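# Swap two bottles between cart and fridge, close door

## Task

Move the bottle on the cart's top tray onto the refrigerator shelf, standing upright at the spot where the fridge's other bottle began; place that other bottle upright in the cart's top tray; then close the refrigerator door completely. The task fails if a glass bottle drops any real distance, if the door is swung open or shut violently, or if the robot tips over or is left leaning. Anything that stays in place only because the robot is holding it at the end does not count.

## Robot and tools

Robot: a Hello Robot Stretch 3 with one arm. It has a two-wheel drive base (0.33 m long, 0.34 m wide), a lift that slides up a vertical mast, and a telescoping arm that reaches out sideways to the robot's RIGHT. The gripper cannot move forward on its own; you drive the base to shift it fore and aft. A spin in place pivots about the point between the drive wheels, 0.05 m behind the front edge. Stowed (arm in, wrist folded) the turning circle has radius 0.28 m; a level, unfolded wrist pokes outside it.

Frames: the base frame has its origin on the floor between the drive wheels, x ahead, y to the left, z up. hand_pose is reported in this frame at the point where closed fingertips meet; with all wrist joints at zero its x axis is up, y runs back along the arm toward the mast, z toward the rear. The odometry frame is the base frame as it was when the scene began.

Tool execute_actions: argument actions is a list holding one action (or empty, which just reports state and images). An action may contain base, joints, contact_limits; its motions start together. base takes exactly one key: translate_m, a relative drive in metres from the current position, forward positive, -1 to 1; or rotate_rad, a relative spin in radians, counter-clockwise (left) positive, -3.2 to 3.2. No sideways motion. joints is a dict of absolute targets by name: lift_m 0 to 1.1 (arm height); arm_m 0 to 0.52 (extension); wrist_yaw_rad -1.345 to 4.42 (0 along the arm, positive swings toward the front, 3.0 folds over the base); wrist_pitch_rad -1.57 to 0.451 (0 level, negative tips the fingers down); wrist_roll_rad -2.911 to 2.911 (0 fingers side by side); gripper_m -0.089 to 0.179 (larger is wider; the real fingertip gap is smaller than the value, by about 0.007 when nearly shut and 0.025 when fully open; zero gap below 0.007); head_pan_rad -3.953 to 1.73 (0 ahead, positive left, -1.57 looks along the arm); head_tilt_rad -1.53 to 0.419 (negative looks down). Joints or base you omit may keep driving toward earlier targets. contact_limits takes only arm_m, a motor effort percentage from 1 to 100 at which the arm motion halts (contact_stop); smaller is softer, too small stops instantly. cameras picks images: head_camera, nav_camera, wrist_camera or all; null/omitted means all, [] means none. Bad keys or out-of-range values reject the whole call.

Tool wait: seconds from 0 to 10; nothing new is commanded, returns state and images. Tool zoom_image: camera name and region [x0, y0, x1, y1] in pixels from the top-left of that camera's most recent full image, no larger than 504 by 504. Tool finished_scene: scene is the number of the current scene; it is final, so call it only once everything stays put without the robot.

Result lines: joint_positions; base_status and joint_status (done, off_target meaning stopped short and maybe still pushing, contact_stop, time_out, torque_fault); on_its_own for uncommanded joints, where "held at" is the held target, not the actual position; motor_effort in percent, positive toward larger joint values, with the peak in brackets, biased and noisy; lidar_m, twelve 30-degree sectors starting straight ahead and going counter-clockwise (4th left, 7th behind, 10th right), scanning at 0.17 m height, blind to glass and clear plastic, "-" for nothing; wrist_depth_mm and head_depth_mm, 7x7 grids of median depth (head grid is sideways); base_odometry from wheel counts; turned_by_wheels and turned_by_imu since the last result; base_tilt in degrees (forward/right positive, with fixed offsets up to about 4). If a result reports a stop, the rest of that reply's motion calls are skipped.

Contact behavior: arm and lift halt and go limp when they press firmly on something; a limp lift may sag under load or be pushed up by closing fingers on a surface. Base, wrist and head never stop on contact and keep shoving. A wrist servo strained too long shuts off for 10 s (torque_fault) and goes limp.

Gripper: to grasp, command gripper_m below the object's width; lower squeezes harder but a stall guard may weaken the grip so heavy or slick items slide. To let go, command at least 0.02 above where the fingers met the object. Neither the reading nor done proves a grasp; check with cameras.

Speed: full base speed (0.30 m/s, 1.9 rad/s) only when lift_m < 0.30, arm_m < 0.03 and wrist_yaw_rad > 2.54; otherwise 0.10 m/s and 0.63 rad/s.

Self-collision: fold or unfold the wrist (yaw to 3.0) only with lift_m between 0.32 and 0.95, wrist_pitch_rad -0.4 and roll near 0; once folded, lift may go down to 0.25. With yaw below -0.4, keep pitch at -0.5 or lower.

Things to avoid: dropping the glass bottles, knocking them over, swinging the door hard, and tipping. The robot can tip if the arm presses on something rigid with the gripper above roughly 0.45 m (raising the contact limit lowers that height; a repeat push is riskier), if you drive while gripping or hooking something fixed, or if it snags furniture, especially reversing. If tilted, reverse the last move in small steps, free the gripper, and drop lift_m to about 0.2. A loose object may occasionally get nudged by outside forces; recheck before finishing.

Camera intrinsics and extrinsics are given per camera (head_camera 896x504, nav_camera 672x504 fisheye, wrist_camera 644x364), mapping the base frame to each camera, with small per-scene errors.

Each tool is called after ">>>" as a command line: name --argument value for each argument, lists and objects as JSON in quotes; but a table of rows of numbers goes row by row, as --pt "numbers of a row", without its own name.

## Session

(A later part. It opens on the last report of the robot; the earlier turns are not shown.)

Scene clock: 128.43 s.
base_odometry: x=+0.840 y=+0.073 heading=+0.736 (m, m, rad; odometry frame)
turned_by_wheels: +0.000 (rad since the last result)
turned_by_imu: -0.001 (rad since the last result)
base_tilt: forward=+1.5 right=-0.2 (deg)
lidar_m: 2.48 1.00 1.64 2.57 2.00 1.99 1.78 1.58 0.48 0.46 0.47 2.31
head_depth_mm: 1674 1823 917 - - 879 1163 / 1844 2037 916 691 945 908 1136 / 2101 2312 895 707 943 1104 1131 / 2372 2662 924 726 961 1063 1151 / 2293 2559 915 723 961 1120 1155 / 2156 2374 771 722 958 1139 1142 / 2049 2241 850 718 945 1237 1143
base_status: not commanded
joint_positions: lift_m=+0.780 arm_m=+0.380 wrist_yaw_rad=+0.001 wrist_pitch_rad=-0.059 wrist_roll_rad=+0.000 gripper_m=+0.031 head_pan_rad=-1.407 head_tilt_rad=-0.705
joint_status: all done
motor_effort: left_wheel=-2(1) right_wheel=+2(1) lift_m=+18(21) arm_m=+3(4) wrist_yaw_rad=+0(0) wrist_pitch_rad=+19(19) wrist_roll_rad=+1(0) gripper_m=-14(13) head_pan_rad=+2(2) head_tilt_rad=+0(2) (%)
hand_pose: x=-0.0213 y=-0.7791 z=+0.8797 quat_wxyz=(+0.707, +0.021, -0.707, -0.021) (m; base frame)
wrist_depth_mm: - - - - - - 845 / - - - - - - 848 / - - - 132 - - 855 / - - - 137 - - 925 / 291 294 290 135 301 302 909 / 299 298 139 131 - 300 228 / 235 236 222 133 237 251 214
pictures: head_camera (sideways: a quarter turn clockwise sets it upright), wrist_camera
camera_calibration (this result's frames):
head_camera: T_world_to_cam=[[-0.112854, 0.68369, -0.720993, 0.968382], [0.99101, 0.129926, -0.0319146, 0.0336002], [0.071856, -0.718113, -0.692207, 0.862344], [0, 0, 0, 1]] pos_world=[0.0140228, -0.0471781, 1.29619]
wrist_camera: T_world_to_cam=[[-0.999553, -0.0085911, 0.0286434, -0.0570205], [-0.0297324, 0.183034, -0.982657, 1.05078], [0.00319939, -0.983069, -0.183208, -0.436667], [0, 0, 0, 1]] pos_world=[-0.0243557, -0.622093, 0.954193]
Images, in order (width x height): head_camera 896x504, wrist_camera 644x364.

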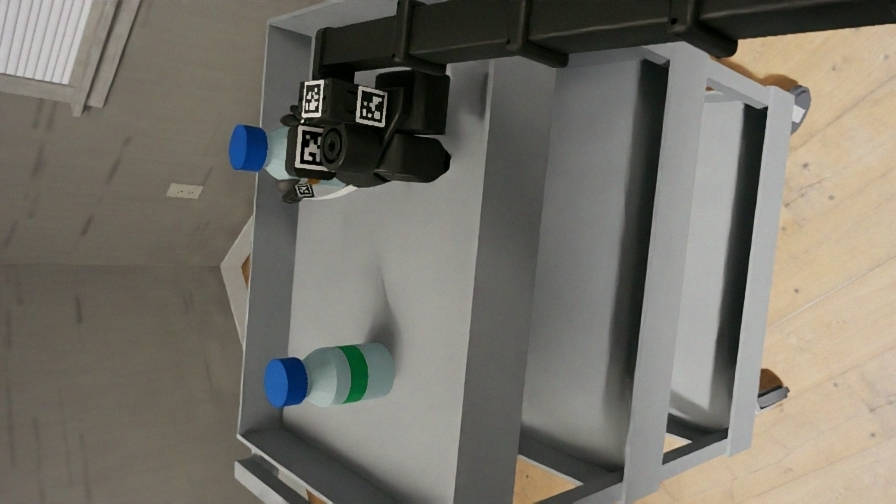

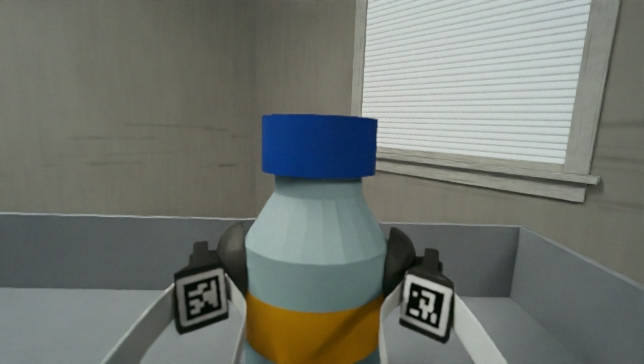

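>>> execute_actions --actions '[{"joints":{"lift_m":0.753}}]' --cameras '[]'

>>> execute_actions --actions '[{"joints":{"gripper_m":0.15}}]' --cameras '[]'

>>> execute_actions --actions '[{"joints":{"lift_m":1.0}}]' --cameras '[]'

>>> execute_actions --actions '[{"base":{"translate_m":0.25},"joints":{"arm_m":0.19,"wrist_pitch_rad":-0.4}}]' --cameras '["wrist_camera"]'

Scene clock: 139.23 s.
base_odometry: x=+0.840 y=+0.073 heading=+0.736 (m, m, rad; odometry frame)
turned_by_wheels: +0.000 (rad since the last result)
turned_by_imu: -0.001 (rad since the last result)
base_tilt: forward=+1.5 right=-0.2 (deg)
lidar_m: 2.48 1.00 1.64 2.57 1.99 1.99 1.79 1.59 0.48 0.46 0.47 2.31
head_depth_mm: 1663 1817 913 - - - 1160 / 1842 2034 933 599 947 903 1136 / 2111 2325 877 707 943 1101 1133 / 2345 2655 925 727 966 1068 1153 / 2295 2555 919 726 963 1121 1148 / 2158 2362 773 720 962 1145 1144 / 2034 2237 850 720 943 1239 1147
base_status: not commanded
joint_positions: lift_m=+0.753 arm_m=+0.380 wrist_yaw_rad=+0.001 wrist_pitch_rad=-0.027 wrist_roll_rad=+0.000 gripper_m=+0.031 head_pan_rad=-1.407 head_tilt_rad=-0.705
joint_status: all done
motor_effort: left_wheel=-2(2) right_wheel=+2(1) lift_m=+15(16) arm_m=+4(3) wrist_yaw_rad=+0(0) wrist_pitch_rad=+9(19) wrist_roll_rad=+1(0) gripper_m=-13(14) head_pan_rad=+2(2) head_tilt_rad=+1(3) (%)
hand_pose: x=-0.0213 y=-0.7802 z=+0.8609 quat_wxyz=(+0.707, +0.010, -0.707, -0.010) (m; base frame)
wrist_depth_mm: - - - - - - 844 / - - - - - - 842 / - - - 131 - - 865 / - - - 138 - - 874 / 289 294 288 134 294 299 830 / 279 285 139 130 - 288 218 / 211 213 196 133 211 227 207
pictures: none
No camera images: the call's "cameras" was empty. Leave "cameras" out to get every camera's image.

Scene clock: 140.93 s.
base_odometry: x=+0.840 y=+0.073 heading=+0.736 (m, m, rad; odometry frame)
turned_by_wheels: +0.000 (rad since the last result)
turned_by_imu: +0.000 (rad since the last result)
base_tilt: forward=+1.4 right=-0.2 (deg)
lidar_m: 2.48 1.00 1.64 2.56 1.99 1.99 1.78 1.59 0.48 0.46 0.47 2.31
head_depth_mm: 1658 1824 916 - - - 1157 / 1848 2055 932 602 951 908 1143 / 2083 2303 891 707 943 1104 1130 / 2347 2694 922 728 961 1061 1150 / 2305 2549 921 723 961 1122 1152 / 2171 2385 770 723 959 1139 1148 / 2017 2239 851 718 944 1238 1145
base_status: not commanded
joint_positions: lift_m=+0.753 arm_m=+0.380 wrist_yaw_rad=+0.001 wrist_pitch_rad=-0.023 wrist_roll_rad=+0.000 gripper_m=+0.150 head_pan_rad=-1.407 head_tilt_rad=-0.705
joint_status: all done
motor_effort: left_wheel=-2(1) right_wheel=+1(1) lift_m=+16(16) arm_m=+3(3) wrist_yaw_rad=-1(1) wrist_pitch_rad=+7(9) wrist_roll_rad=+1(0) gripper_m=+0(83) head_pan_rad=+2(2) head_tilt_rad=+3(2) (%)
hand_pose: x=-0.0213 y=-0.7804 z=+0.8620 quat_wxyz=(+0.707, +0.008, -0.707, -0.008) (m; base frame)
wrist_depth_mm: - - - - - - 867 / - - - - - - 870 / - - - 132 - - 862 / - - - 139 - - 859 / 289 294 292 135 297 297 816 / 288 - 275 131 300 - 217 / - 213 208 134 225 216 206
pictures: none
No camera images: the call's "cameras" was empty. Leave "cameras" out to get every camera's image.

Scene clock: 144.00 s.
base_odometry: x=+0.840 y=+0.073 heading=+0.736 (m, m, rad; odometry frame)
turned_by_wheels: +0.000 (rad since the last result)
turned_by_imu: -0.001 (rad since the last result)
base_tilt: forward=+1.4 right=-0.2 (deg)
lidar_m: 2.48 1.00 1.64 2.57 1.99 1.99 1.78 1.59 0.48 0.46 0.47 2.31
head_depth_mm: - 1883 900 735 687 1276 1158 / - 2032 898 730 949 907 1136 / 2059 2323 832 728 941 1101 1139 / 2354 2665 925 726 962 1063 1152 / 2272 2554 919 725 962 1117 1151 / 2172 2396 773 722 956 1141 1151 / 2021 2245 852 719 944 1236 1143
base_status: not commanded
joint_positions: lift_m=+1.000 arm_m=+0.380 wrist_yaw_rad=+0.001 wrist_pitch_rad=-0.022 wrist_roll_rad=+0.000 gripper_m=+0.150 head_pan_rad=-1.407 head_tilt_rad=-0.705
joint_status: all done
motor_effort: left_wheel=-1(1) right_wheel=+2(1) lift_m=+20(22) arm_m=+3(3) wrist_yaw_rad=+0(1) wrist_pitch_rad=+7(7) wrist_roll_rad=+0(1) gripper_m=+0(0) head_pan_rad=+2(2) head_tilt_rad=+3(2) (%)
hand_pose: x=-0.0213 y=-0.7804 z=+1.1089 quat_wxyz=(+0.707, +0.008, -0.707, -0.008) (m; base frame)
wrist_depth_mm: - - - - - - 842 / - - - - - - 850 / - - - - - - 847 / - - - - - - 867 / - - - - - - 882 / - - - - - - 907 / - - - - - - 878
pictures: none
No camera images: the call's "cameras" was empty. Leave "cameras" out to get every camera's image.

Scene clock: 147.47 s.
base_odometry: x=+1.025 y=+0.241 heading=+0.736 (m, m, rad; odometry frame)
turned_by_wheels: +0.000 (rad since the last result)
turned_by_imu: +0.000 (rad since the last result)
base_tilt: forward=+1.5 right=-0.2 (deg)
lidar_m: 2.27 0.79 1.50 2.36 2.63 2.17 1.99 0.66 0.47 0.45 0.46 2.14
head_depth_mm: 1875 - - 735 926 908 1115 / 2043 - - 732 923 903 1116 / 2326 2628 877 729 943 1104 1135 / 2257 2598 889 725 942 1041 1128 / 2136 2396 2167 693 1452 1273 1152 / 1998 2239 2371 1770 1546 1317 1145 / 1879 2108 2264 1872 1547 1312 1140
base_status: done
joint_positions: lift_m=+1.000 arm_m=+0.190 wrist_yaw_rad=+0.001 wrist_pitch_rad=-0.415 wrist_roll_rad=+0.000 gripper_m=+0.150 head_pan_rad=-1.407 head_tilt_rad=-0.705
joint_status: all done
motor_effort: left_wheel=-1(1) right_wheel=+1(5) lift_m=+21(21) arm_m=-4(1) wrist_yaw_rad=+0(1) wrist_pitch_rad=+5(7) wrist_roll_rad=+0(0) gripper_m=+0(0) head_pan_rad=+2(1) head_tilt_rad=+2(2) (%)
hand_pose: x=-0.0214 y=-0.5600 z=+1.0131 quat_wxyz=(+0.692, +0.146, -0.692, -0.146) (m; base frame)
wrist_depth_mm: - - - - - - - / - - - - - - - / - - - - - - - / - - 538 557 555 - - / - - 509 496 536 404 515 / - - 432 312 437 - 439 / - 343 367 340 376 368 388
pictures: wrist_camera
camera_calibration (this result's frames):
wrist_camera: T_world_to_cam=[[-0.999551, -0.0177746, 0.0241017, -0.0595958], [-0.029813, 0.514543, -0.856946, 1.20008], [0.00283055, -0.85728, -0.514842, 0.209615], [0, 0, 0, 1]] pos_world=[-0.0243843, -0.438855, 1.13776]
Images, in order (width x height): wrist_camera 644x364.

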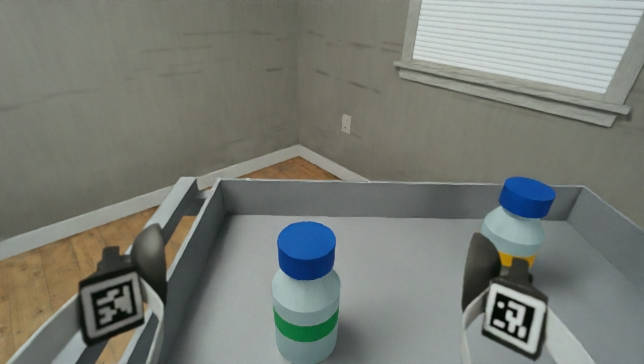

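>>> execute_actions --actions '[{"base":{"translate_m":0.01},"joints":{"arm_m":0.31}}]' --cameras '[]'

>>> execute_actions --actions '[{"joints":{"lift_m":0.848}}]' --cameras '["wrist_camera"]'

>>> execute_actions --actions '[{"joints":{"gripper_m":0.03}}]' --cameras '[]'

>>> execute_actions --actions '[{"joints":{"lift_m":0.97}}]' --cameras '["wrist_camera"]'

Scene clock: 162.13 s.
base_odometry: x=+1.032 y=+0.248 heading=+0.736 (m, m, rad; odometry frame)
turned_by_wheels: +0.000 (rad since the last result)
turned_by_imu: -0.001 (rad since the last result)
base_tilt: forward=+1.5 right=-0.3 (deg)
lidar_m: 2.26 0.78 1.49 2.35 2.63 2.18 2.00 0.66 0.47 0.45 0.46 2.13
head_depth_mm: - - 916 734 924 907 1116 / 2060 - 901 734 924 902 1117 / 2309 2587 864 728 944 1103 1136 / 2293 2586 899 726 936 1039 1127 / 2112 2406 2236 685 1485 1288 1152 / 1988 2219 2379 1827 1546 1320 1143 / 1877 2089 2268 1879 1538 1319 1140
base_status: done
joint_positions: lift_m=+1.000 arm_m=+0.310 wrist_yaw_rad=+0.001 wrist_pitch_rad=-0.415 wrist_roll_rad=+0.000 gripper_m=+0.150 head_pan_rad=-1.407 head_tilt_rad=-0.705
joint_status: all done
motor_effort: left_wheel=-1(1) right_wheel=+2(5) lift_m=+21(20) arm_m=+3(6) wrist_yaw_rad=-1(1) wrist_pitch_rad=+5(5) wrist_roll_rad=+0(0) gripper_m=+0(0) head_pan_rad=+2(2) head_tilt_rad=+2(2) (%)
hand_pose: x=-0.0214 y=-0.6794 z=+1.0131 quat_wxyz=(+0.692, +0.146, -0.692, -0.146) (m; base frame)
wrist_depth_mm: - - - - - - - / - - - - - - - / - - - - - - - / - - - - - - - / - - 435 452 455 454 449 / - - 424 437 433 - 286 / - 326 369 365 377 362 301
pictures: none
No camera images: the call's "cameras" was empty. Leave "cameras" out to get every camera's image.

Scene clock: 164.33 s.
base_odometry: x=+1.032 y=+0.248 heading=+0.736 (m, m, rad; odometry frame)
turned_by_wheels: +0.000 (rad since the last result)
turned_by_imu: -0.001 (rad since the last result)
base_tilt: forward=+1.4 right=-0.3 (deg)
lidar_m: 2.26 0.78 1.50 2.34 2.63 2.18 2.00 0.66 0.47 0.45 0.46 2.14
head_depth_mm: 1871 2047 - 691 927 903 1119 / 2100 2291 - 711 921 902 1118 / 2324 2575 926 706 941 1104 1134 / 2289 2602 918 728 940 1033 1136 / 2121 2388 2224 686 1475 1302 1153 / 1989 2247 2370 1828 1547 1321 1143 / 1883 2107 2266 1879 1541 1312 1145
base_status: not commanded
joint_positions: lift_m=+0.848 arm_m=+0.310 wrist_yaw_rad=+0.001 wrist_pitch_rad=-0.415 wrist_roll_rad=+0.000 gripper_m=+0.150 head_pan_rad=-1.407 head_tilt_rad=-0.705
joint_status: all done
motor_effort: left_wheel=-1(1) right_wheel=+2(2) lift_m=+16(19) arm_m=+3(4) wrist_yaw_rad=+0(1) wrist_pitch_rad=+5(5) wrist_roll_rad=+1(0) gripper_m=+0(1) head_pan_rad=+2(2) head_tilt_rad=+1(2) (%)
hand_pose: x=-0.0214 y=-0.6794 z=+0.8614 quat_wxyz=(+0.692, +0.146, -0.692, -0.146) (m; base frame)
wrist_depth_mm: - - - - - - - / - - - - - - - / - 343 359 128 365 371 379 / 242 285 348 104 375 380 273 / 200 269 280 117 298 303 265 / 190 - 225 123 239 - 251 / - 199 198 131 208 205 213
pictures: wrist_camera
camera_calibration (this result's frames):
wrist_camera: T_world_to_cam=[[-0.999551, -0.01778, 0.0240977, -0.0580621], [-0.0298131, 0.514745, -0.856825, 1.13154], [0.00283022, -0.857159, -0.515044, 0.0293549], [0, 0, 0, 1]] pos_world=[-0.0243844, -0.558325, 0.986051]
Images, in order (width x height): wrist_camera 644x364.

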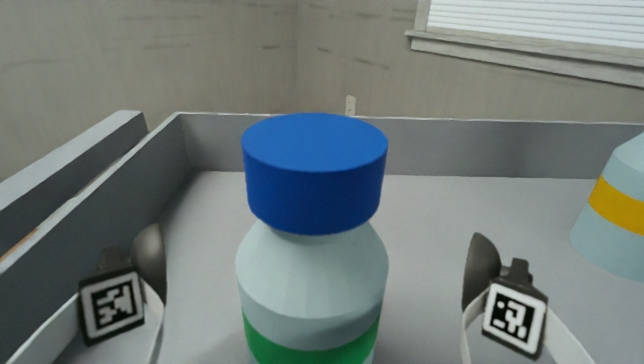

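Scene clock: 166.03 s.
base_odometry: x=+1.032 y=+0.248 heading=+0.736 (m, m, rad; odometry frame)
turned_by_wheels: +0.000 (rad since the last result)
turned_by_imu: +0.000 (rad since the last result)
base_tilt: forward=+1.6 right=-0.2 (deg)
lidar_m: 2.27 0.78 1.50 2.35 2.63 2.18 2.00 0.66 0.47 0.45 0.46 2.14
head_depth_mm: 1876 2050 - 692 930 906 1119 / 2078 2284 - 709 927 903 1119 / 2302 2586 932 707 941 1105 1135 / 2265 2587 898 727 938 1035 1129 / 2129 2404 2223 683 1470 1291 1153 / 1997 2248 2353 1829 1556 1322 1149 / 1882 2080 2290 1876 1549 1319 1141
base_status: not commanded
joint_positions: lift_m=+0.848 arm_m=+0.310 wrist_yaw_rad=+0.001 wrist_pitch_rad=-0.422 wrist_roll_rad=+0.000 gripper_m=+0.031 head_pan_rad=-1.407 head_tilt_rad=-0.705
joint_status: all done
motor_effort: left_wheel=-1(1) right_wheel=+0(1) lift_m=+16(16) arm_m=+3(4) wrist_yaw_rad=-1(2) wrist_pitch_rad=+7(7) wrist_roll_rad=+0(0) gripper_m=-14(92) head_pan_rad=+2(2) head_tilt_rad=+3(3) (%)
hand_pose: x=-0.0212 y=-0.6786 z=+0.8599 quat_wxyz=(+0.692, +0.149, -0.691, -0.148) (m; base frame)
wrist_depth_mm: - - - - - - - / - - - - - - - / - 326 361 123 361 370 373 / 239 284 344 101 352 379 273 / 199 263 289 110 294 297 263 / 192 238 127 120 134 246 248 / 190 201 199 126 202 211 211
pictures: none
No camera images: the call's "cameras" was empty. Leave "cameras" out to get every camera's image.

Scene clock: 167.97 s.
base_odometry: x=+1.032 y=+0.248 heading=+0.736 (m, m, rad; odometry frame)
turned_by_wheels: +0.000 (rad since the last result)
turned_by_imu: -0.001 (rad since the last result)
base_tilt: forward=+1.5 right=-0.3 (deg)
lidar_m: 2.26 0.78 1.49 2.35 2.63 2.18 1.99 0.66 0.47 0.45 0.46 2.13
head_depth_mm: 1850 - 900 735 927 902 1122 / 2065 - 896 734 923 901 1116 / 2332 2571 861 728 943 1101 1132 / 2259 2616 897 726 940 1034 1131 / 2110 2403 2240 684 1473 1296 1152 / 1992 2226 2382 1829 1562 1323 1146 / 1887 2087 2290 1878 1547 1319 1145
base_status: not commanded
joint_positions: lift_m=+0.970 arm_m=+0.310 wrist_yaw_rad=+0.001 wrist_pitch_rad=-0.443 wrist_roll_rad=+0.000 gripper_m=+0.031 head_pan_rad=-1.407 head_tilt_rad=-0.705
joint_status: all done
motor_effort: left_wheel=-1(1) right_wheel=+1(1) lift_m=+22(23) arm_m=+3(3) wrist_yaw_rad=+0(2) wrist_pitch_rad=+14(15) wrist_roll_rad=+0(0) gripper_m=-15(14) head_pan_rad=+2(2) head_tilt_rad=+2(3) (%)
hand_pose: x=-0.0212 y=-0.6759 z=+0.9769 quat_wxyz=(+0.690, +0.156, -0.689, -0.155) (m; base frame)
wrist_depth_mm: - - - - - - - / - - - - - - - / - - - 125 - - - / - - - 101 - - - / - 373 392 118 438 432 281 / - 315 127 119 133 390 281 / 266 318 315 125 322 334 317
pictures: wrist_camera
camera_calibration (this result's frames):
wrist_camera: T_world_to_cam=[[-0.999537, -0.019212, 0.0236151, -0.0611084], [-0.0302439, 0.538091, -0.842344, 1.23029], [0.00347604, -0.842668, -0.538423, 0.124473], [0, 0, 0, 1]] pos_world=[-0.024304, -0.558293, 1.10479]
Images, in order (width x height): wrist_camera 644x364.

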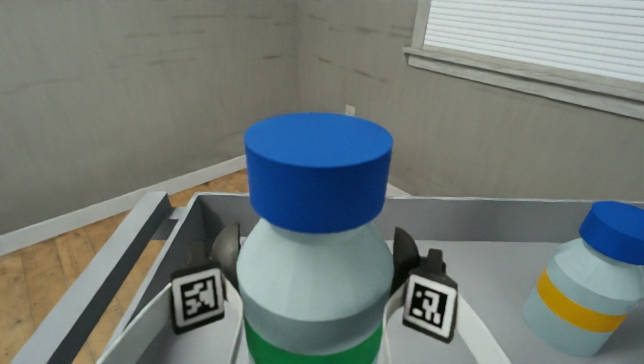

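>>> execute_actions --actions '[{"joints":{"arm_m":0}}]' --cameras '[]'

>>> execute_actions --actions '[{"base":{"rotate_rad":1.33}}]' --cameras '[]'

>>> execute_actions --actions '[{"base":{"translate_m":0.95},"joints":{"lift_m":0.62,"head_tilt_rad":-0.9,"head_pan_rad":-1.7}}]' --cameras '[]'

>>> execute_actions --actions '[{"base":{"rotate_rad":0.93}}]' --cameras '[]'

>>> execute_actions --actions '[{"base":{"translate_m":-0.2}}]' --cameras '["wrist_camera","head_camera"]'

Scene clock: 185.33 s.
base_odometry: x=+1.032 y=+0.248 heading=+0.736 (m, m, rad; odometry frame)
turned_by_wheels: +0.000 (rad since the last result)
turned_by_imu: -0.002 (rad since the last result)
base_tilt: forward=+1.5 right=-0.2 (deg)
lidar_m: 2.26 0.78 1.50 2.34 2.63 2.18 2.00 0.66 0.47 0.45 0.46 2.14
head_depth_mm: 1885 2071 917 759 - - 1121 / 2085 2279 912 - - - 1116 / 2323 2590 920 679 - - 1136 / 2262 2593 898 748 945 1037 1130 / 2129 2384 2237 682 1479 1292 1149 / 2011 2228 2384 1828 1543 1325 1142 / 1882 2104 2284 1884 1545 1320 1142
base_status: not commanded
joint_positions: lift_m=+0.970 arm_m=+0.000 wrist_yaw_rad=+0.001 wrist_pitch_rad=-0.443 wrist_roll_rad=+0.000 gripper_m=+0.031 head_pan_rad=-1.407 head_tilt_rad=-0.704
joint_status: all done
motor_effort: left_wheel=-1(1) right_wheel=+1(1) lift_m=+22(22) arm_m=-4(5) wrist_yaw_rad=-1(1) wrist_pitch_rad=+14(14) wrist_roll_rad=+0(0) gripper_m=-15(15) head_pan_rad=+2(2) head_tilt_rad=+1(2) (%)
hand_pose: x=-0.0213 y=-0.3664 z=+0.9769 quat_wxyz=(+0.690, +0.156, -0.690, -0.155) (m; base frame)
wrist_depth_mm: - - - - - - - / - - - - - - - / - - 620 125 686 682 - / - - 471 101 561 569 548 / - - 383 118 465 471 474 / - 312 127 120 133 391 397 / - - 322 126 336 338 339
pictures: none
No camera images: the call's "cameras" was empty. Leave "cameras" out to get every camera's image.

Scene clock: 188.43 s.
base_odometry: x=+1.032 y=+0.248 heading=+2.066 (m, m, rad; odometry frame)
turned_by_wheels: +1.330 (rad since the last result)
turned_by_imu: +1.300 (rad since the last result)
base_tilt: forward=+1.4 right=-0.3 (deg)
lidar_m: 1.51 2.70 2.19 2.42 1.83 0.53 0.45 0.45 2.13 2.23 2.05 0.78
head_depth_mm: 1939 2144 2313 1996 - - 1117 / 2078 2321 2427 - - - 1119 / 2247 2500 2417 1855 - - 1134 / 2406 2780 2391 1941 1559 1322 1150 / 2407 2704 2392 1897 1559 1320 1144 / 2186 2408 2391 1889 1558 1323 1149 / 1972 2189 2308 1872 1542 1323 1146
base_status: done
joint_positions: lift_m=+0.970 arm_m=+0.000 wrist_yaw_rad=+0.001 wrist_pitch_rad=-0.443 wrist_roll_rad=+0.000 gripper_m=+0.031 head_pan_rad=-1.407 head_tilt_rad=-0.704
joint_status: not commanded
motor_effort: left_wheel=-2(5) right_wheel=+2(5) lift_m=+22(22) arm_m=-4(4) wrist_yaw_rad=+0(1) wrist_pitch_rad=+14(14) wrist_roll_rad=+0(1) gripper_m=-15(15) head_pan_rad=+2(2) head_tilt_rad=+2(2) (%)
hand_pose: x=-0.0213 y=-0.3664 z=+0.9769 quat_wxyz=(+0.690, +0.156, -0.690, -0.155) (m; base frame)
wrist_depth_mm: - - - - - - - / - - - - - - - / - - - 125 - - - / - - - 102 - - - / - - - 118 - - - / - - 127 120 133 - - / - - - 125 - - -
pictures: none
No camera images: the call's "cameras" was empty. Leave "cameras" out to get every camera's image.

Scene clock: 199.13 s.
base_odometry: x=+0.581 y=+1.083 heading=+2.066 (m, m, rad; odometry frame)
turned_by_wheels: +0.000 (rad since the last result)
turned_by_imu: +0.001 (rad since the last result)
base_tilt: forward=+1.5 right=-0.2 (deg)
lidar_m: 1.26 1.78 2.12 1.94 2.62 2.55 1.37 2.71 0.59 0.62 0.84 0.63
head_depth_mm: 495 568 669 1561 1414 1244 1119 / 517 595 710 875 1330 1284 - / 540 628 752 937 1245 - - / 565 665 805 1022 1251 - - / 594 703 861 1120 1340 1210 1124 / 626 747 930 1241 1384 1227 1099 / 661 799 992 1260 1319 1220 1100
base_status: done
joint_positions: lift_m=+0.620 arm_m=+0.000 wrist_yaw_rad=+0.001 wrist_pitch_rad=-0.443 wrist_roll_rad=+0.000 gripper_m=+0.031 head_pan_rad=-1.693 head_tilt_rad=-0.888
joint_status: all done
motor_effort: left_wheel=-1(2) right_wheel=+2(5) lift_m=+17(20) arm_m=-4(4) wrist_yaw_rad=-2(0) wrist_pitch_rad=+14(14) wrist_roll_rad=+0(0) gripper_m=-15(15) head_pan_rad=-2(19) head_tilt_rad=-5(20) (%)
hand_pose: x=-0.0213 y=-0.3664 z=+0.6272 quat_wxyz=(+0.690, +0.156, -0.690, -0.155) (m; base frame)
wrist_depth_mm: 694 546 477 395 344 299 267 / 716 612 532 439 365 320 277 / 538 587 593 125 382 335 294 / 809 815 657 101 413 358 314 / 810 885 692 118 433 384 329 / 767 745 127 119 133 414 356 / 648 691 734 125 544 434 792
pictures: none
No camera images: the call's "cameras" was empty. Leave "cameras" out to get every camera's image.

Scene clock: 201.60 s.
base_odometry: x=+0.581 y=+1.083 heading=+2.996 (m, m, rad; odometry frame)
turned_by_wheels: +0.930 (rad since the last result)
turned_by_imu: +0.909 (rad since the last result)
base_tilt: forward=+1.5 right=-0.2 (deg)
lidar_m: 2.12 1.95 2.71 2.55 1.37 1.37 0.59 0.60 0.78 0.63 1.22 1.58
head_depth_mm: 842 969 1049 1187 1328 1242 1112 / 836 1191 1121 1394 1375 1279 - / 829 1197 1116 1413 1369 - - / 826 1156 1117 1384 1322 - - / 589 674 821 1003 1312 1209 1117 / 550 1141 1459 1590 1396 1225 1096 / 1028 1203 1429 1579 1380 1223 1097
base_status: done
joint_positions: lift_m=+0.620 arm_m=+0.000 wrist_yaw_rad=+0.001 wrist_pitch_rad=-0.443 wrist_roll_rad=+0.000 gripper_m=+0.031 head_pan_rad=-1.693 head_tilt_rad=-0.889
joint_status: not commanded
motor_effort: left_wheel=-1(5) right_wheel=+1(6) lift_m=+17(17) arm_m=-4(4) wrist_yaw_rad=+0(1) wrist_pitch_rad=+14(14) wrist_roll_rad=+1(0) gripper_m=-14(15) head_pan_rad=-2(3) head_tilt_rad=-5(5) (%)
hand_pose: x=-0.0213 y=-0.3664 z=+0.6272 quat_wxyz=(+0.690, +0.156, -0.690, -0.155) (m; base frame)
wrist_depth_mm: 812 833 846 351 752 760 556 / 863 874 885 383 813 754 567 / 956 996 983 126 587 597 527 / - - - 102 984 719 515 / - - - 119 960 809 541 / 890 903 127 119 133 750 629 / 795 785 779 125 692 693 596
pictures: none
No camera images: the call's "cameras" was empty. Leave "cameras" out to get every camera's image.

Scene clock: 204.80 s.
base_odometry: x=+0.779 y=+1.054 heading=+2.996 (m, m, rad; odometry frame)
turned_by_wheels: +0.000 (rad since the last result)
turned_by_imu: -0.002 (rad since the last result)
base_tilt: forward=+1.5 right=-0.2 (deg)
lidar_m: 2.33 2.10 2.70 2.56 1.24 2.59 0.39 0.40 0.52 0.66 0.66 1.59
head_depth_mm: 636 703 759 807 867 929 1023 / 741 775 902 1040 1149 1167 - / 829 1007 1084 1296 1365 - - / 824 1178 1110 1413 1344 - - / 817 1147 1106 1382 1299 1209 1117 / 812 1112 1098 1237 1312 1227 1094 / 805 702 841 972 1349 1218 1098
base_status: done
joint_positions: lift_m=+0.620 arm_m=+0.000 wrist_yaw_rad=+0.001 wrist_pitch_rad=-0.443 wrist_roll_rad=+0.000 gripper_m=+0.031 head_pan_rad=-1.693 head_tilt_rad=-0.889
joint_status: not commanded
motor_effort: left_wheel=-1(7) right_wheel=+2(2) lift_m=+17(17) arm_m=-4(4) wrist_yaw_rad=-1(1) wrist_pitch_rad=+14(14) wrist_roll_rad=+0(0) gripper_m=-14(15) head_pan_rad=-3(3) head_tilt_rad=-5(5) (%)
hand_pose: x=-0.0213 y=-0.3664 z=+0.6272 quat_wxyz=(+0.690, +0.156, -0.690, -0.155) (m; base frame)
wrist_depth_mm: 798 354 708 755 753 487 374 / 883 391 720 814 791 498 397 / 979 427 529 125 582 492 382 / - 466 474 101 728 501 383 / - - 521 118 783 548 389 / 901 906 126 120 132 580 391 / 778 766 651 125 688 526 396
pictures: head_camera (sideways: a quarter turn clockwise sets it upright), wrist_camera
camera_calibration (this result's frames):
head_camera: T_world_to_cam=[[0.0993713, 0.807135, -0.581943, 0.785903], [0.988171, -0.1487, -0.0375039, 0.0408858], [-0.116806, -0.571332, -0.812364, 1.01975], [0, 0, 0, 1]] pos_world=[0.000613676, -0.0456361, 1.28729]
wrist_camera: T_world_to_cam=[[-0.999543, -0.0188577, 0.0236192, -0.046856], [-0.0300566, 0.53812, -0.842332, 0.769192], [0.00317448, -0.842657, -0.538441, 0.197002], [0, 0, 0, 1]] pos_world=[-0.0243407, -0.248797, 0.755095]
Images, in order (width x height): head_camera 896x504, wrist_camera 644x364.

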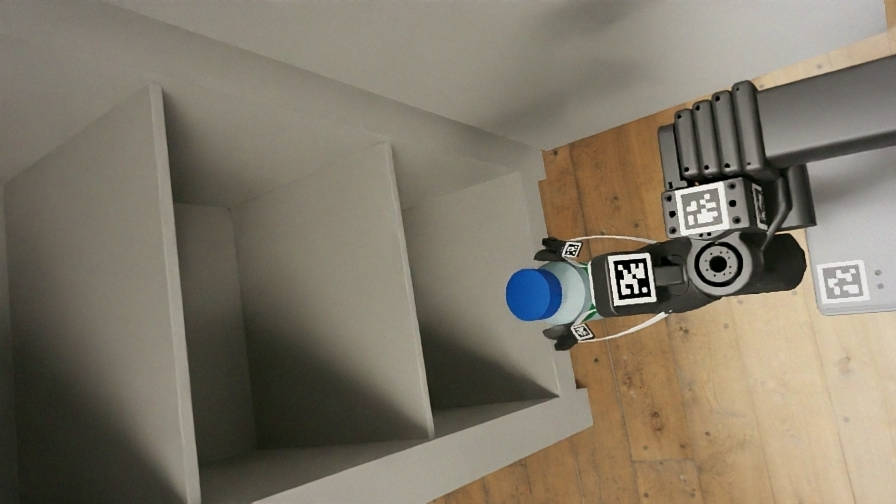

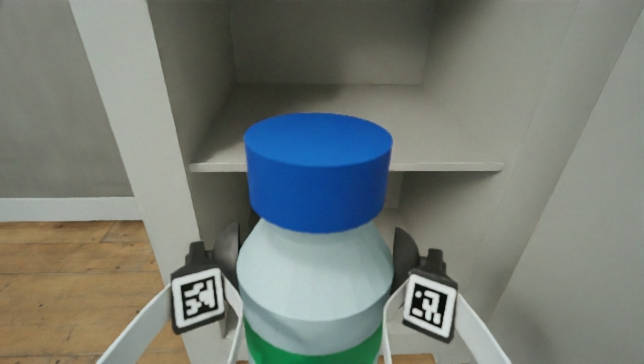

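>>> execute_actions --actions '[{"joints":{"arm_m":0.49}}]' --cameras '[]'

>>> execute_actions --actions '[{"joints":{"lift_m":0.579}}]' --cameras '["wrist_camera"]'

Scene clock: 216.53 s.
base_odometry: x=+0.779 y=+1.054 heading=+2.996 (m, m, rad; odometry frame)
turned_by_wheels: +0.000 (rad since the last result)
turned_by_imu: -0.002 (rad since the last result)
base_tilt: forward=+1.5 right=-0.2 (deg)
lidar_m: 2.32 2.11 2.70 2.56 1.23 2.59 0.39 0.40 0.52 0.66 0.66 1.59
head_depth_mm: 634 704 757 808 868 931 1023 / 741 776 908 1034 1126 1169 - / 828 1004 1077 1181 - 1223 - / 824 939 1056 1409 1349 1229 1147 / 815 1132 1050 1377 1322 1228 1116 / 810 1110 1094 1234 1311 1225 1101 / 804 701 844 965 1354 1215 1100
base_status: not commanded
joint_positions: lift_m=+0.620 arm_m=+0.490 wrist_yaw_rad=+0.001 wrist_pitch_rad=-0.443 wrist_roll_rad=+0.000 gripper_m=+0.031 head_pan_rad=-1.693 head_tilt_rad=-0.889
joint_status: all done
motor_effort: left_wheel=-1(1) right_wheel=+1(2) lift_m=+17(17) arm_m=+3(5) wrist_yaw_rad=-1(1) wrist_pitch_rad=+14(14) wrist_roll_rad=+1(0) gripper_m=-15(14) head_pan_rad=-3(3) head_tilt_rad=-4(4) (%)
hand_pose: x=-0.0213 y=-0.8559 z=+0.6272 quat_wxyz=(+0.690, +0.156, -0.690, -0.155) (m; base frame)
wrist_depth_mm: 270 304 308 315 316 319 298 / 269 328 334 340 347 353 300 / 267 352 360 125 378 381 299 / 268 378 390 101 402 400 297 / 271 337 336 118 348 356 300 / 262 282 127 120 133 291 284 / 239 241 233 126 241 251 251
pictures: none
No camera images: the call's "cameras" was empty. Leave "cameras" out to get every camera's image.

Scene clock: 217.73 s.
base_odometry: x=+0.779 y=+1.054 heading=+2.996 (m, m, rad; odometry frame)
turned_by_wheels: +0.000 (rad since the last result)
turned_by_imu: +0.000 (rad since the last result)
base_tilt: forward=+1.5 right=-0.1 (deg)
lidar_m: 2.32 2.10 2.70 2.55 1.24 2.59 0.39 0.40 0.52 0.66 0.66 1.59
head_depth_mm: 634 703 759 807 867 930 1033 / 739 775 901 1035 1145 1201 - / 829 1006 1075 1239 - 1224 - / 820 1171 1138 1409 1342 1233 1152 / 815 1138 1034 1368 1316 1227 1120 / 810 1115 1094 1237 1308 1226 1101 / 802 701 842 970 1359 1220 1098
base_status: not commanded
joint_positions: lift_m=+0.579 arm_m=+0.490 wrist_yaw_rad=+0.001 wrist_pitch_rad=-0.431 wrist_roll_rad=+0.000 gripper_m=+0.031 head_pan_rad=-1.693 head_tilt_rad=-0.889
joint_status: all done
motor_effort: left_wheel=-1(1) right_wheel=+1(1) lift_m=+16(16) arm_m=+3(3) wrist_yaw_rad=-1(1) wrist_pitch_rad=+10(14) wrist_roll_rad=+0(0) gripper_m=-15(15) head_pan_rad=-3(3) head_tilt_rad=-5(5) (%)
hand_pose: x=-0.0213 y=-0.8574 z=+0.5888 quat_wxyz=(+0.691, +0.152, -0.690, -0.151) (m; base frame)
wrist_depth_mm: 267 306 311 312 318 321 297 / 268 331 336 341 349 349 298 / 269 356 356 123 370 381 298 / 267 340 343 101 352 368 300 / 261 282 286 110 294 296 287 / 234 235 127 120 133 245 249 / 201 201 198 126 201 209 211
pictures: wrist_camera
camera_calibration (this result's frames):
wrist_camera: T_world_to_cam=[[-0.999544, -0.0185626, 0.0238247, -0.0550804], [-0.0300362, 0.528303, -0.848525, 0.996343], [0.00316419, -0.848853, -0.528619, -0.248472], [0, 0, 0, 1]] pos_world=[-0.0243427, -0.738309, 0.715386]
Images, in order (width x height): wrist_camera 644x364.

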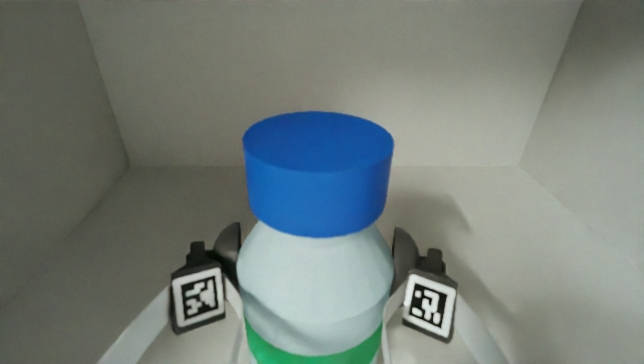

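>>> execute_actions --actions '[{"joints":{"gripper_m":0.15}}]' --cameras '[]'

>>> execute_actions --actions '[{"joints":{"arm_m":0}}]' --cameras '[]'

>>> execute_actions --actions '[{"joints":{"wrist_yaw_rad":3.0,"gripper_m":0,"lift_m":0.36}}]' --cameras '[]'

>>> execute_actions --actions '[{"base":{"rotate_rad":1.0},"joints":{"lift_m":0.28}}]' --cameras '[]'

>>> execute_actions --actions '[{"base":{"translate_m":0.39}}]' --cameras '[]'

>>> execute_actions --actions '[{"base":{"rotate_rad":-0.97}}]' --cameras '[]'

>>> execute_actions --actions '[{"base":{"translate_m":-0.9},"joints":{"head_pan_rad":-1.3}}]' --cameras '[]'

>>> execute_actions --actions '[{"joints":{"lift_m":0.34}}]' --cameras '[]'

>>> execute_actions --actions '[{"joints":{"wrist_yaw_rad":0}}]' --cameras '[]'

>>> execute_actions --actions '[{"joints":{"arm_m":0.25,"wrist_pitch_rad":0,"lift_m":0.25}}]' --cameras '["nav_camera"]'

Scene clock: 242.00 s.
base_odometry: x=+0.779 y=+1.054 heading=+2.996 (m, m, rad; odometry frame)
turned_by_wheels: +0.000 (rad since the last result)
turned_by_imu: -0.001 (rad since the last result)
base_tilt: forward=+1.5 right=-0.2 (deg)
lidar_m: 2.32 2.11 2.69 2.55 1.23 2.60 0.39 0.40 0.52 0.66 0.66 1.60
head_depth_mm: 637 702 755 808 867 930 1033 / 740 775 908 1042 1148 1198 - / 826 1005 1077 1242 - 1228 - / 825 1179 1141 1404 1345 1234 1150 / 816 1141 1052 1374 1323 1228 1125 / 810 1113 1101 1239 1308 1223 1098 / 808 700 842 970 1348 1220 1093
base_status: not commanded
joint_positions: lift_m=+0.579 arm_m=+0.490 wrist_yaw_rad=+0.001 wrist_pitch_rad=-0.420 wrist_roll_rad=+0.000 gripper_m=+0.150 head_pan_rad=-1.693 head_tilt_rad=-0.889
joint_status: all done
motor_effort: left_wheel=-1(1) right_wheel=+2(2) lift_m=+16(16) arm_m=+3(3) wrist_yaw_rad=+0(1) wrist_pitch_rad=+6(10) wrist_roll_rad=+0(0) gripper_m=+0(87) head_pan_rad=-3(3) head_tilt_rad=-5(5) (%)
hand_pose: x=-0.0213 y=-0.8589 z=+0.5914 quat_wxyz=(+0.692, +0.148, -0.691, -0.147) (m; base frame)
wrist_depth_mm: 270 302 309 315 314 322 301 / 268 330 329 336 345 348 300 / 268 347 357 132 370 375 297 / 270 346 349 103 359 380 300 / 263 302 280 112 299 301 288 / 238 - 227 123 240 - 253 / - 201 199 128 212 205 214
pictures: none
No camera images: the call's "cameras" was empty. Leave "cameras" out to get every camera's image.

Scene clock: 246.80 s.
base_odometry: x=+0.779 y=+1.054 heading=+2.996 (m, m, rad; odometry frame)
turned_by_wheels: +0.000 (rad since the last result)
turned_by_imu: -0.001 (rad since the last result)
base_tilt: forward=+1.4 right=-0.2 (deg)
lidar_m: 2.32 2.11 2.70 2.56 1.24 2.59 0.39 0.40 0.52 0.66 0.66 1.60
head_depth_mm: 636 702 759 810 866 934 1031 / 738 773 903 1033 1149 1196 - / 830 1012 1081 1297 1377 1294 - / 822 1173 1110 1401 1354 - - / 816 1147 1047 1381 1326 1212 1117 / 811 1111 1100 1238 1311 1220 1104 / 805 699 843 970 1361 1217 1101
base_status: not commanded
joint_positions: lift_m=+0.579 arm_m=+0.000 wrist_yaw_rad=+0.001 wrist_pitch_rad=-0.419 wrist_roll_rad=+0.000 gripper_m=+0.150 head_pan_rad=-1.693 head_tilt_rad=-0.889
joint_status: all done
motor_effort: left_wheel=-1(1) right_wheel=+1(1) lift_m=+16(16) arm_m=-4(1) wrist_yaw_rad=-1(1) wrist_pitch_rad=+6(6) wrist_roll_rad=+0(0) gripper_m=+0(0) head_pan_rad=-2(3) head_tilt_rad=-5(5) (%)
hand_pose: x=-0.0213 y=-0.3695 z=+0.5916 quat_wxyz=(+0.692, +0.148, -0.691, -0.147) (m; base frame)
wrist_depth_mm: 821 353 711 731 748 492 377 / 878 383 641 664 754 495 397 / 971 415 504 509 521 474 388 / - 463 726 937 871 490 391 / - - 725 906 833 526 392 / 867 - 688 730 713 - 389 / 735 745 638 662 681 622 377
pictures: none
No camera images: the call's "cameras" was empty. Leave "cameras" out to get every camera's image.

Scene clock: 249.63 s.
base_odometry: x=+0.779 y=+1.054 heading=+2.996 (m, m, rad; odometry frame)
turned_by_wheels: +0.000 (rad since the last result)
turned_by_imu: -0.001 (rad since the last result)
base_tilt: forward=+1.5 right=-0.3 (deg)
lidar_m: 2.32 2.11 2.69 2.55 1.23 2.60 0.39 0.40 0.52 0.66 0.66 1.59
head_depth_mm: 635 703 759 808 866 929 1029 / 740 773 905 1039 1144 1206 1132 / 828 1006 1078 1294 1370 1245 - / 823 1176 1114 1412 1352 1236 - / 814 1148 1052 1379 1326 1242 1091 / 811 1113 1098 1246 1310 1218 1097 / 806 699 838 972 1351 1225 1096
base_status: not commanded
joint_positions: lift_m=+0.360 arm_m=+0.000 wrist_yaw_rad=+2.998 wrist_pitch_rad=-0.418 wrist_roll_rad=+0.000 gripper_m=+0.000 head_pan_rad=-1.693 head_tilt_rad=-0.889
joint_status: all done
motor_effort: left_wheel=-1(1) right_wheel=+1(2) lift_m=+15(14) arm_m=-3(4) wrist_yaw_rad=+1(2) wrist_pitch_rad=+6(6) wrist_roll_rad=+0(0) gripper_m=-3(83) head_pan_rad=-3(3) head_tilt_rad=-5(5) (%)
hand_pose: x=+0.0109 y=+0.0769 z=+0.3728 quat_wxyz=(+0.196, +0.700, +0.097, +0.679) (m; base frame)
wrist_depth_mm: - - - - - - - / - - - - - - - / - - - - - - - / 918 907 955 911 967 965 - / 742 737 777 807 761 788 776 / 621 619 - - 645 637 658 / 536 528 - 541 542 550 549
pictures: none
No camera images: the call's "cameras" was empty. Leave "cameras" out to get every camera's image.

Scene clock: 251.80 s.
base_odometry: x=+0.779 y=+1.054 heading=-2.287 (m, m, rad; odometry frame)
turned_by_wheels: +1.000 (rad since the last result)
turned_by_imu: +0.975 (rad since the last result)
base_tilt: forward=+1.5 right=-0.2 (deg)
lidar_m: 2.76 2.56 1.23 1.38 0.39 0.40 0.50 0.91 0.66 1.52 2.32 2.11
head_depth_mm: 1166 1313 1507 969 1246 1224 1116 / 1265 1437 1674 1612 1343 1240 1128 / 1383 1596 1797 1597 1403 1234 - / 1520 1786 1867 1596 1390 1230 - / 1698 2028 1875 1596 1390 1237 1091 / 1898 2174 1845 1581 1377 1231 1102 / 2185 2230 1847 1585 1379 1222 1098
base_status: done
joint_positions: lift_m=+0.280 arm_m=+0.000 wrist_yaw_rad=+2.998 wrist_pitch_rad=-0.418 wrist_roll_rad=+0.000 gripper_m=+0.000 head_pan_rad=-1.693 head_tilt_rad=-0.889
joint_status: all done
motor_effort: left_wheel=-1(5) right_wheel=+1(7) lift_m=+16(15) arm_m=-3(3) wrist_yaw_rad=+1(2) wrist_pitch_rad=+6(6) wrist_roll_rad=+1(0) gripper_m=-2(2) head_pan_rad=-3(3) head_tilt_rad=-5(4) (%)
hand_pose: x=+0.0108 y=+0.0769 z=+0.2928 quat_wxyz=(+0.196, +0.700, +0.097, +0.680) (m; base frame)
wrist_depth_mm: - - - - - - - / - - - - - - - / 348 - - - - - - / 361 776 790 825 798 845 844 / 374 599 628 660 637 646 672 / 396 499 - - 528 531 546 / 447 - - - 458 455 466
pictures: none
No camera images: the call's "cameras" was empty. Leave "cameras" out to get every camera's image.

Scene clock: 254.83 s.
base_odometry: x=+0.523 y=+0.760 heading=-2.287 (m, m, rad; odometry frame)
turned_by_wheels: +0.000 (rad since the last result)
turned_by_imu: +0.001 (rad since the last result)
base_tilt: forward=+1.4 right=-0.1 (deg)
lidar_m: 2.41 2.23 1.20 1.17 2.68 0.70 0.80 0.96 1.53 1.91 2.08 1.76
head_depth_mm: 1471 1662 1830 1619 1409 1246 1112 / 1604 1810 1904 1607 1396 1236 1132 / 1751 2029 1889 1599 1395 1232 - / 1924 2153 1883 1603 1389 1236 - / 2152 2274 1866 1597 1395 1231 1096 / 2285 2219 1854 1593 1377 1228 1105 / 2107 2209 1844 1565 1375 1225 1100
base_status: done
joint_positions: lift_m=+0.280 arm_m=+0.000 wrist_yaw_rad=+2.999 wrist_pitch_rad=-0.418 wrist_roll_rad=+0.000 gripper_m=+0.000 head_pan_rad=-1.693 head_tilt_rad=-0.889
joint_status: not commanded
motor_effort: left_wheel=-2(8) right_wheel=+2(7) lift_m=+16(16) arm_m=-3(3) wrist_yaw_rad=+0(1) wrist_pitch_rad=+6(6) wrist_roll_rad=+1(1) gripper_m=-2(2) head_pan_rad=-3(3) head_tilt_rad=-5(5) (%)
hand_pose: x=+0.0107 y=+0.0769 z=+0.2928 quat_wxyz=(+0.196, +0.700, +0.097, +0.680) (m; base frame)
wrist_depth_mm: - - - - - - - / - - - - - - - / - - - - - - - / 770 756 801 816 833 820 849 / 618 627 623 676 631 648 661 / 511 518 - - 521 534 547 / 448 - - - 455 466 460
pictures: none
No camera images: the call's "cameras" was empty. Leave "cameras" out to get every camera's image.

Scene clock: 256.70 s.
base_odometry: x=+0.523 y=+0.760 heading=+3.026 (m, m, rad; odometry frame)
turned_by_wheels: -0.970 (rad since the last result)
turned_by_imu: -0.945 (rad since the last result)
base_tilt: forward=+1.5 right=-0.3 (deg)
lidar_m: 2.09 1.76 2.35 2.22 1.18 1.17 2.68 0.70 0.86 0.96 1.55 2.07
head_depth_mm: 1038 1151 1267 1352 1353 1243 1115 / 1282 1320 1504 1577 1411 1238 1126 / 1308 1276 1653 1541 1398 1239 - / 1286 1343 1643 1530 1395 1232 - / 864 1048 1270 1522 1378 1234 1095 / 1331 1580 1787 1590 1391 1221 1102 / 1329 1549 1762 1581 1379 1222 1100
base_status: done
joint_positions: lift_m=+0.280 arm_m=+0.000 wrist_yaw_rad=+2.999 wrist_pitch_rad=-0.418 wrist_roll_rad=+0.000 gripper_m=+0.000 head_pan_rad=-1.693 head_tilt_rad=-0.889
joint_status: not commanded
motor_effort: left_wheel=+1(7) right_wheel=-1(5) lift_m=+16(16) arm_m=-3(3) wrist_yaw_rad=+0(1) wrist_pitch_rad=+6(6) wrist_roll_rad=+0(1) gripper_m=-2(2) head_pan_rad=-3(3) head_tilt_rad=-4(6) (%)
hand_pose: x=+0.0107 y=+0.0769 z=+0.2928 quat_wxyz=(+0.196, +0.700, +0.097, +0.680) (m; base frame)
wrist_depth_mm: - - - - - - - / - - - - - - - / - - - - - - - / 774 794 804 815 843 829 818 / 618 614 619 660 654 650 658 / 510 521 - - 540 526 536 / 450 - - - 450 467 460
pictures: none
No camera images: the call's "cameras" was empty. Leave "cameras" out to get every camera's image.

Scene clock: 261.47 s.
base_odometry: x=+1.417 y=+0.656 heading=+3.026 (m, m, rad; odometry frame)
turned_by_wheels: +0.000 (rad since the last result)
turned_by_imu: -0.006 (rad since the last result)
base_tilt: forward=+1.5 right=-0.3 (deg)
lidar_m: 2.97 2.60 2.32 0.65 0.75 1.87 1.78 1.83 1.64 0.95 0.40 2.12
head_depth_mm: 1360 1578 1817 1623 1402 1246 1120 / 1384 1621 1839 1619 1410 1234 1130 / 1417 1654 1840 1600 1401 1239 - / 1115 1363 1741 1565 1398 1235 - / 611 689 791 929 1131 1208 1103 / 353 451 532 616 795 1207 1098 / 354 384 446 600 1370 1219 1099
base_status: done
joint_positions: lift_m=+0.280 arm_m=+0.000 wrist_yaw_rad=+2.999 wrist_pitch_rad=-0.418 wrist_roll_rad=+0.000 gripper_m=+0.000 head_pan_rad=-1.307 head_tilt_rad=-0.889
joint_status: all done
motor_effort: left_wheel=+0(4) right_wheel=-1(7) lift_m=+15(16) arm_m=-4(3) wrist_yaw_rad=+0(1) wrist_pitch_rad=+6(6) wrist_roll_rad=+0(1) gripper_m=-2(2) head_pan_rad=+3(19) head_tilt_rad=-5(5) (%)
hand_pose: x=+0.0107 y=+0.0769 z=+0.2928 quat_wxyz=(+0.196, +0.700, +0.097, +0.680) (m; base frame)
wrist_depth_mm: - - - - - - - / - - - - - - - / - - 774 - - - - / 775 783 806 779 799 789 841 / 622 629 633 669 645 647 656 / 510 521 - - 539 549 533 / 459 - - - 455 455 456
pictures: none
No camera images: the call's "cameras" was empty. Leave "cameras" out to get every camera's image.

Scene clock: 262.83 s.
base_odometry: x=+1.417 y=+0.656 heading=+3.026 (m, m, rad; odometry frame)
turned_by_wheels: +0.000 (rad since the last result)
turned_by_imu: +0.000 (rad since the last result)
base_tilt: forward=+1.4 right=-0.2 (deg)
lidar_m: 2.98 2.59 2.32 0.65 0.75 1.88 1.78 1.83 1.64 0.95 0.40 2.11
head_depth_mm: 1357 1580 1805 1621 1407 1241 1119 / 1380 1614 1838 1618 1404 1242 1136 / 1412 1660 1868 1609 1394 1235 - / 1117 1356 1745 1558 1396 1242 - / 611 690 792 932 1122 1209 1100 / 353 451 531 616 797 1200 1104 / 354 384 446 600 1378 1219 1103
base_status: not commanded
joint_positions: lift_m=+0.340 arm_m=+0.000 wrist_yaw_rad=+2.999 wrist_pitch_rad=-0.418 wrist_roll_rad=+0.000 gripper_m=+0.000 head_pan_rad=-1.307 head_tilt_rad=-0.889
joint_status: all done
motor_effort: left_wheel=+0(1) right_wheel=-1(1) lift_m=+21(21) arm_m=-4(3) wrist_yaw_rad=+1(1) wrist_pitch_rad=+6(6) wrist_roll_rad=+0(0) gripper_m=-2(2) head_pan_rad=+2(2) head_tilt_rad=-4(5) (%)
hand_pose: x=+0.0107 y=+0.0769 z=+0.3525 quat_wxyz=(+0.196, +0.700, +0.097, +0.680) (m; base frame)
wrist_depth_mm: - - - - - - - / - - - - - - - / - - 753 - - - - / 923 883 850 907 945 920 963 / 697 715 710 749 740 750 768 / 595 588 - - 624 604 617 / 501 511 - 512 523 524 529
pictures: none
No camera images: the call's "cameras" was empty. Leave "cameras" out to get every camera's image.

Scene clock: 265.33 s.
base_odometry: x=+1.417 y=+0.656 heading=+3.026 (m, m, rad; odometry frame)
turned_by_wheels: +0.000 (rad since the last result)
turned_by_imu: -0.001 (rad since the last result)
base_tilt: forward=+1.5 right=-0.2 (deg)
lidar_m: 2.98 2.61 2.32 0.65 0.75 1.88 1.78 1.82 1.64 0.95 0.40 2.12
head_depth_mm: 1356 1577 1826 1620 1409 1246 1115 / 1388 1622 1830 1613 1407 1235 1128 / 1408 1652 1843 1610 1400 1238 - / 1120 1360 1729 1571 1390 1235 1140 / 610 689 792 927 1123 1216 1100 / 353 452 530 616 796 1207 1098 / 354 385 446 598 1376 1217 1096
base_status: not commanded
joint_positions: lift_m=+0.340 arm_m=+0.000 wrist_yaw_rad=+0.002 wrist_pitch_rad=-0.418 wrist_roll_rad=+0.000 gripper_m=+0.000 head_pan_rad=-1.307 head_tilt_rad=-0.889
joint_status: all done
motor_effort: left_wheel=+0(1) right_wheel=-1(1) lift_m=+20(21) arm_m=-4(3) wrist_yaw_rad=-2(3) wrist_pitch_rad=+6(6) wrist_roll_rad=+0(0) gripper_m=-2(2) head_pan_rad=+2(2) head_tilt_rad=-5(4) (%)
hand_pose: x=-0.0210 y=-0.3696 z=+0.3525 quat_wxyz=(+0.692, +0.148, -0.691, -0.146) (m; base frame)
wrist_depth_mm: 305 438 - - - - - / 305 448 - - - - - / 305 438 - - - - - / 306 445 867 929 939 944 973 / 308 444 716 761 728 742 765 / 306 455 609 - 606 611 625 / 306 452 510 512 516 518 537
pictures: none
No camera images: the call's "cameras" was empty. Leave "cameras" out to get every camera's image.

Scene clock: 268.40 s.
base_odometry: x=+1.417 y=+0.656 heading=+3.026 (m, m, rad; odometry frame)
turned_by_wheels: +0.000 (rad since the last result)
turned_by_imu: -0.001 (rad since the last result)
base_tilt: forward=+1.5 right=-0.2 (deg)
lidar_m: 2.98 2.61 2.32 0.65 0.75 1.88 1.79 1.82 1.64 0.95 0.40 2.11
head_depth_mm: 1360 1576 1821 1607 1407 1253 1115 / 1380 1620 1836 1611 1422 1240 1115 / 1410 1662 1834 1612 1449 1226 1143 / 1117 1366 1744 1573 1393 1232 1141 / 611 691 792 929 1125 1209 1098 / 393 452 532 617 796 1208 1099 / 354 385 446 599 1376 1225 1099
base_status: not commanded
joint_positions: lift_m=+0.250 arm_m=+0.250 wrist_yaw_rad=+0.001 wrist_pitch_rad=-0.022 wrist_roll_rad=+0.000 gripper_m=+0.000 head_pan_rad=-1.307 head_tilt_rad=-0.889
joint_status: all done
motor_effort: left_wheel=+0(1) right_wheel=-1(1) lift_m=+16(18) arm_m=+3(7) wrist_yaw_rad=-2(1) wrist_pitch_rad=+7(8) wrist_roll_rad=+0(0) gripper_m=-2(2) head_pan_rad=+2(2) head_tilt_rad=-4(5) (%)
hand_pose: x=-0.0212 y=-0.6504 z=+0.3593 quat_wxyz=(+0.707, +0.008, -0.707, -0.008) (m; base frame)
wrist_depth_mm: 318 523 971 - - - - / 324 530 - - - - - / 320 524 - - - - - / 321 538 - - - - - / 317 546 - - - - - / 317 480 878 - 956 993 975 / 320 476 683 665 692 731 728
pictures: nav_camera (sideways: a quarter turn counterclockwise sets it upright)
camera_calibration (this result's frames):
nav_camera: T_world_to_cam=[[0.164885, -0.748524, 0.642281, -0.794122], [-0.975381, -0.220431, -0.00649579, 0.0639727], [0.146441, -0.625398, -0.766441, 0.952841], [0, 0, 0, 1]] pos_world=[0.0538016, 0.0155872, 1.24076]
Images, in order (width x height): nav_camera 672x504.

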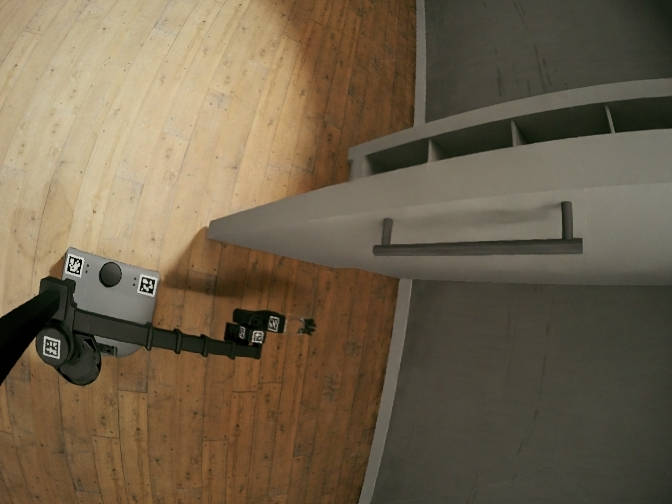

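>>> execute_actions --actions '[{"base":{"translate_m":0.65},"joints":{"head_pan_rad":-1.6}}]' --cameras '["nav_camera"]'

>>> execute_actions --actions '[{"joints":{"arm_m":0.52,"wrist_yaw_rad":0},"contact_limits":{"arm_m":30}}]' --cameras '["nav_camera"]'

Scene clock: 286.57 s.
base_odometry: x=+0.771 y=+0.731 heading=+3.026 (m, m, rad; odometry frame)
turned_by_wheels: +0.000 (rad since the last result)
turned_by_imu: -0.004 (rad since the last result)
base_tilt: forward=+1.4 right=-0.3 (deg)
lidar_m: 2.33 1.99 2.33 2.24 0.99 0.98 2.43 2.28 0.94 0.90 0.92 2.06
head_depth_mm: 826 1633 1911 1622 1409 1240 1116 / 819 969 1192 1580 1400 1238 1124 / 808 955 1167 1496 1425 1235 - / 800 943 1147 1457 1438 1226 1153 / 794 935 1131 1439 1395 1228 1104 / 786 924 1116 1495 1382 1226 1101 / 765 1504 1796 1585 1375 1220 1095
base_status: done
joint_positions: lift_m=+0.250 arm_m=+0.250 wrist_yaw_rad=-0.002 wrist_pitch_rad=-0.021 wrist_roll_rad=+0.000 gripper_m=+0.000 head_pan_rad=-1.593 head_tilt_rad=-0.889
joint_status: all done
motor_effort: left_wheel=+0(9) right_wheel=+0(22) lift_m=+16(16) arm_m=+3(4) wrist_yaw_rad=+0(13) wrist_pitch_rad=+7(7) wrist_roll_rad=+1(1) gripper_m=-2(3) head_pan_rad=-3(19) head_tilt_rad=-5(4) (%)
hand_pose: x=-0.0219 y=-0.6504 z=+0.3593 quat_wxyz=(+0.707, +0.007, -0.707, -0.008) (m; base frame)
wrist_depth_mm: 933 370 377 384 387 388 394 / 940 383 386 389 397 401 409 / 987 392 397 399 397 408 424 / - 402 402 407 408 421 - / - 410 410 418 423 425 - / 881 423 416 - 434 441 931 / 670 425 439 439 445 452 714
pictures: nav_camera (sideways: a quarter turn counterclockwise sets it upright)
camera_calibration (this result's frames):
nav_camera: T_world_to_cam=[[-0.0532998, -0.764704, 0.642174, -0.792651], [-0.997922, 0.0641051, -0.00648989, 0.0641025], [-0.0362037, -0.641185, -0.766532, 0.954073], [0, 0, 0, 1]] pos_world=[0.0562622, 0.00148467, 1.24076]
Images, in order (width x height): nav_camera 672x504.

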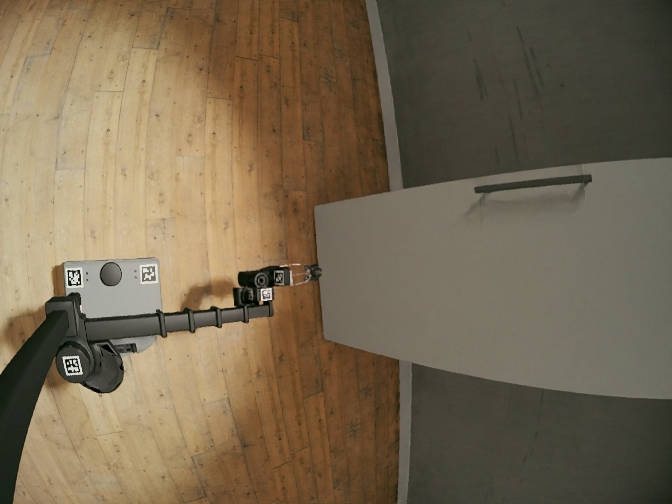

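Scene clock: 289.47 s.
base_odometry: x=+0.771 y=+0.731 heading=+3.026 (m, m, rad; odometry frame)
turned_by_wheels: +0.000 (rad since the last result)
turned_by_imu: -0.002 (rad since the last result)
base_tilt: forward=+1.5 right=-0.2 (deg)
lidar_m: 2.33 1.99 2.33 2.24 0.99 0.98 2.43 2.29 0.95 0.90 0.92 2.06
head_depth_mm: 827 1652 1901 1620 1405 1244 1117 / 817 968 1179 1579 1394 1240 1135 / 810 960 1167 1489 1400 1245 - / 803 945 1147 1370 1391 1236 1151 / 794 938 1138 1445 1386 1226 1103 / 785 922 1123 1481 1389 1226 1099 / 765 1464 1798 1568 1371 1220 1101
base_status: not commanded
joint_positions: lift_m=+0.250 arm_m=+0.480 wrist_yaw_rad=+0.002 wrist_pitch_rad=-0.022 wrist_roll_rad=+0.000 gripper_m=+0.000 head_pan_rad=-1.593 head_tilt_rad=-0.890
joint_status: arm_m contact_stop (moved +0.230 of +0.270); the others done
joint sent to its limit — the command would take arm_m past its upper limit, so that joint was sent only as far as its limit.
on_its_own: arm_m is slack since a contact_stop, until your next command for it (your +0.520 is given up)
motor_effort: left_wheel=+0(3) right_wheel=-1(7) lift_m=+16(16) arm_m=+0(37) wrist_yaw_rad=-2(3) wrist_pitch_rad=+7(12) wrist_roll_rad=+0(0) gripper_m=-3(4) head_pan_rad=-2(3) head_tilt_rad=-4(4) (%)
contact_limits: arm_m 30 (drawing in: default 29, maximum 47; extending or still: default 39, maximum 64)
hand_pose: x=-0.0208 y=-0.8804 z=+0.3591 quat_wxyz=(+0.707, +0.009, -0.707, -0.007) (m; base frame)
wrist_depth_mm: 162 164 165 167 169 170 172 / 165 168 169 170 172 174 176 / 170 171 172 174 176 177 180 / 172 173 176 179 180 183 184 / 177 178 180 182 185 186 189 / 180 183 184 - 189 191 192 / 186 187 191 192 194 198 197
pictures: nav_camera (sideways: a quarter turn counterclockwise sets it upright)
camera_calibration (this result's frames):
nav_camera: T_world_to_cam=[[-0.0534054, -0.765359, 0.641384, -0.791621], [-0.997914, 0.0642302, -0.00644675, 0.0640463], [-0.0362622, -0.640391, -0.767193, 0.954933], [0, 0, 0, 1]] pos_world=[0.0562638, 0.0015417, 1.24076]
Images, in order (width x height): nav_camera 672x504.

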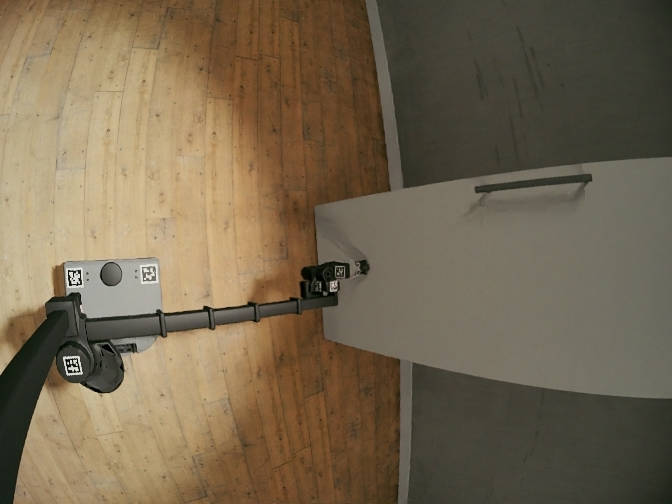

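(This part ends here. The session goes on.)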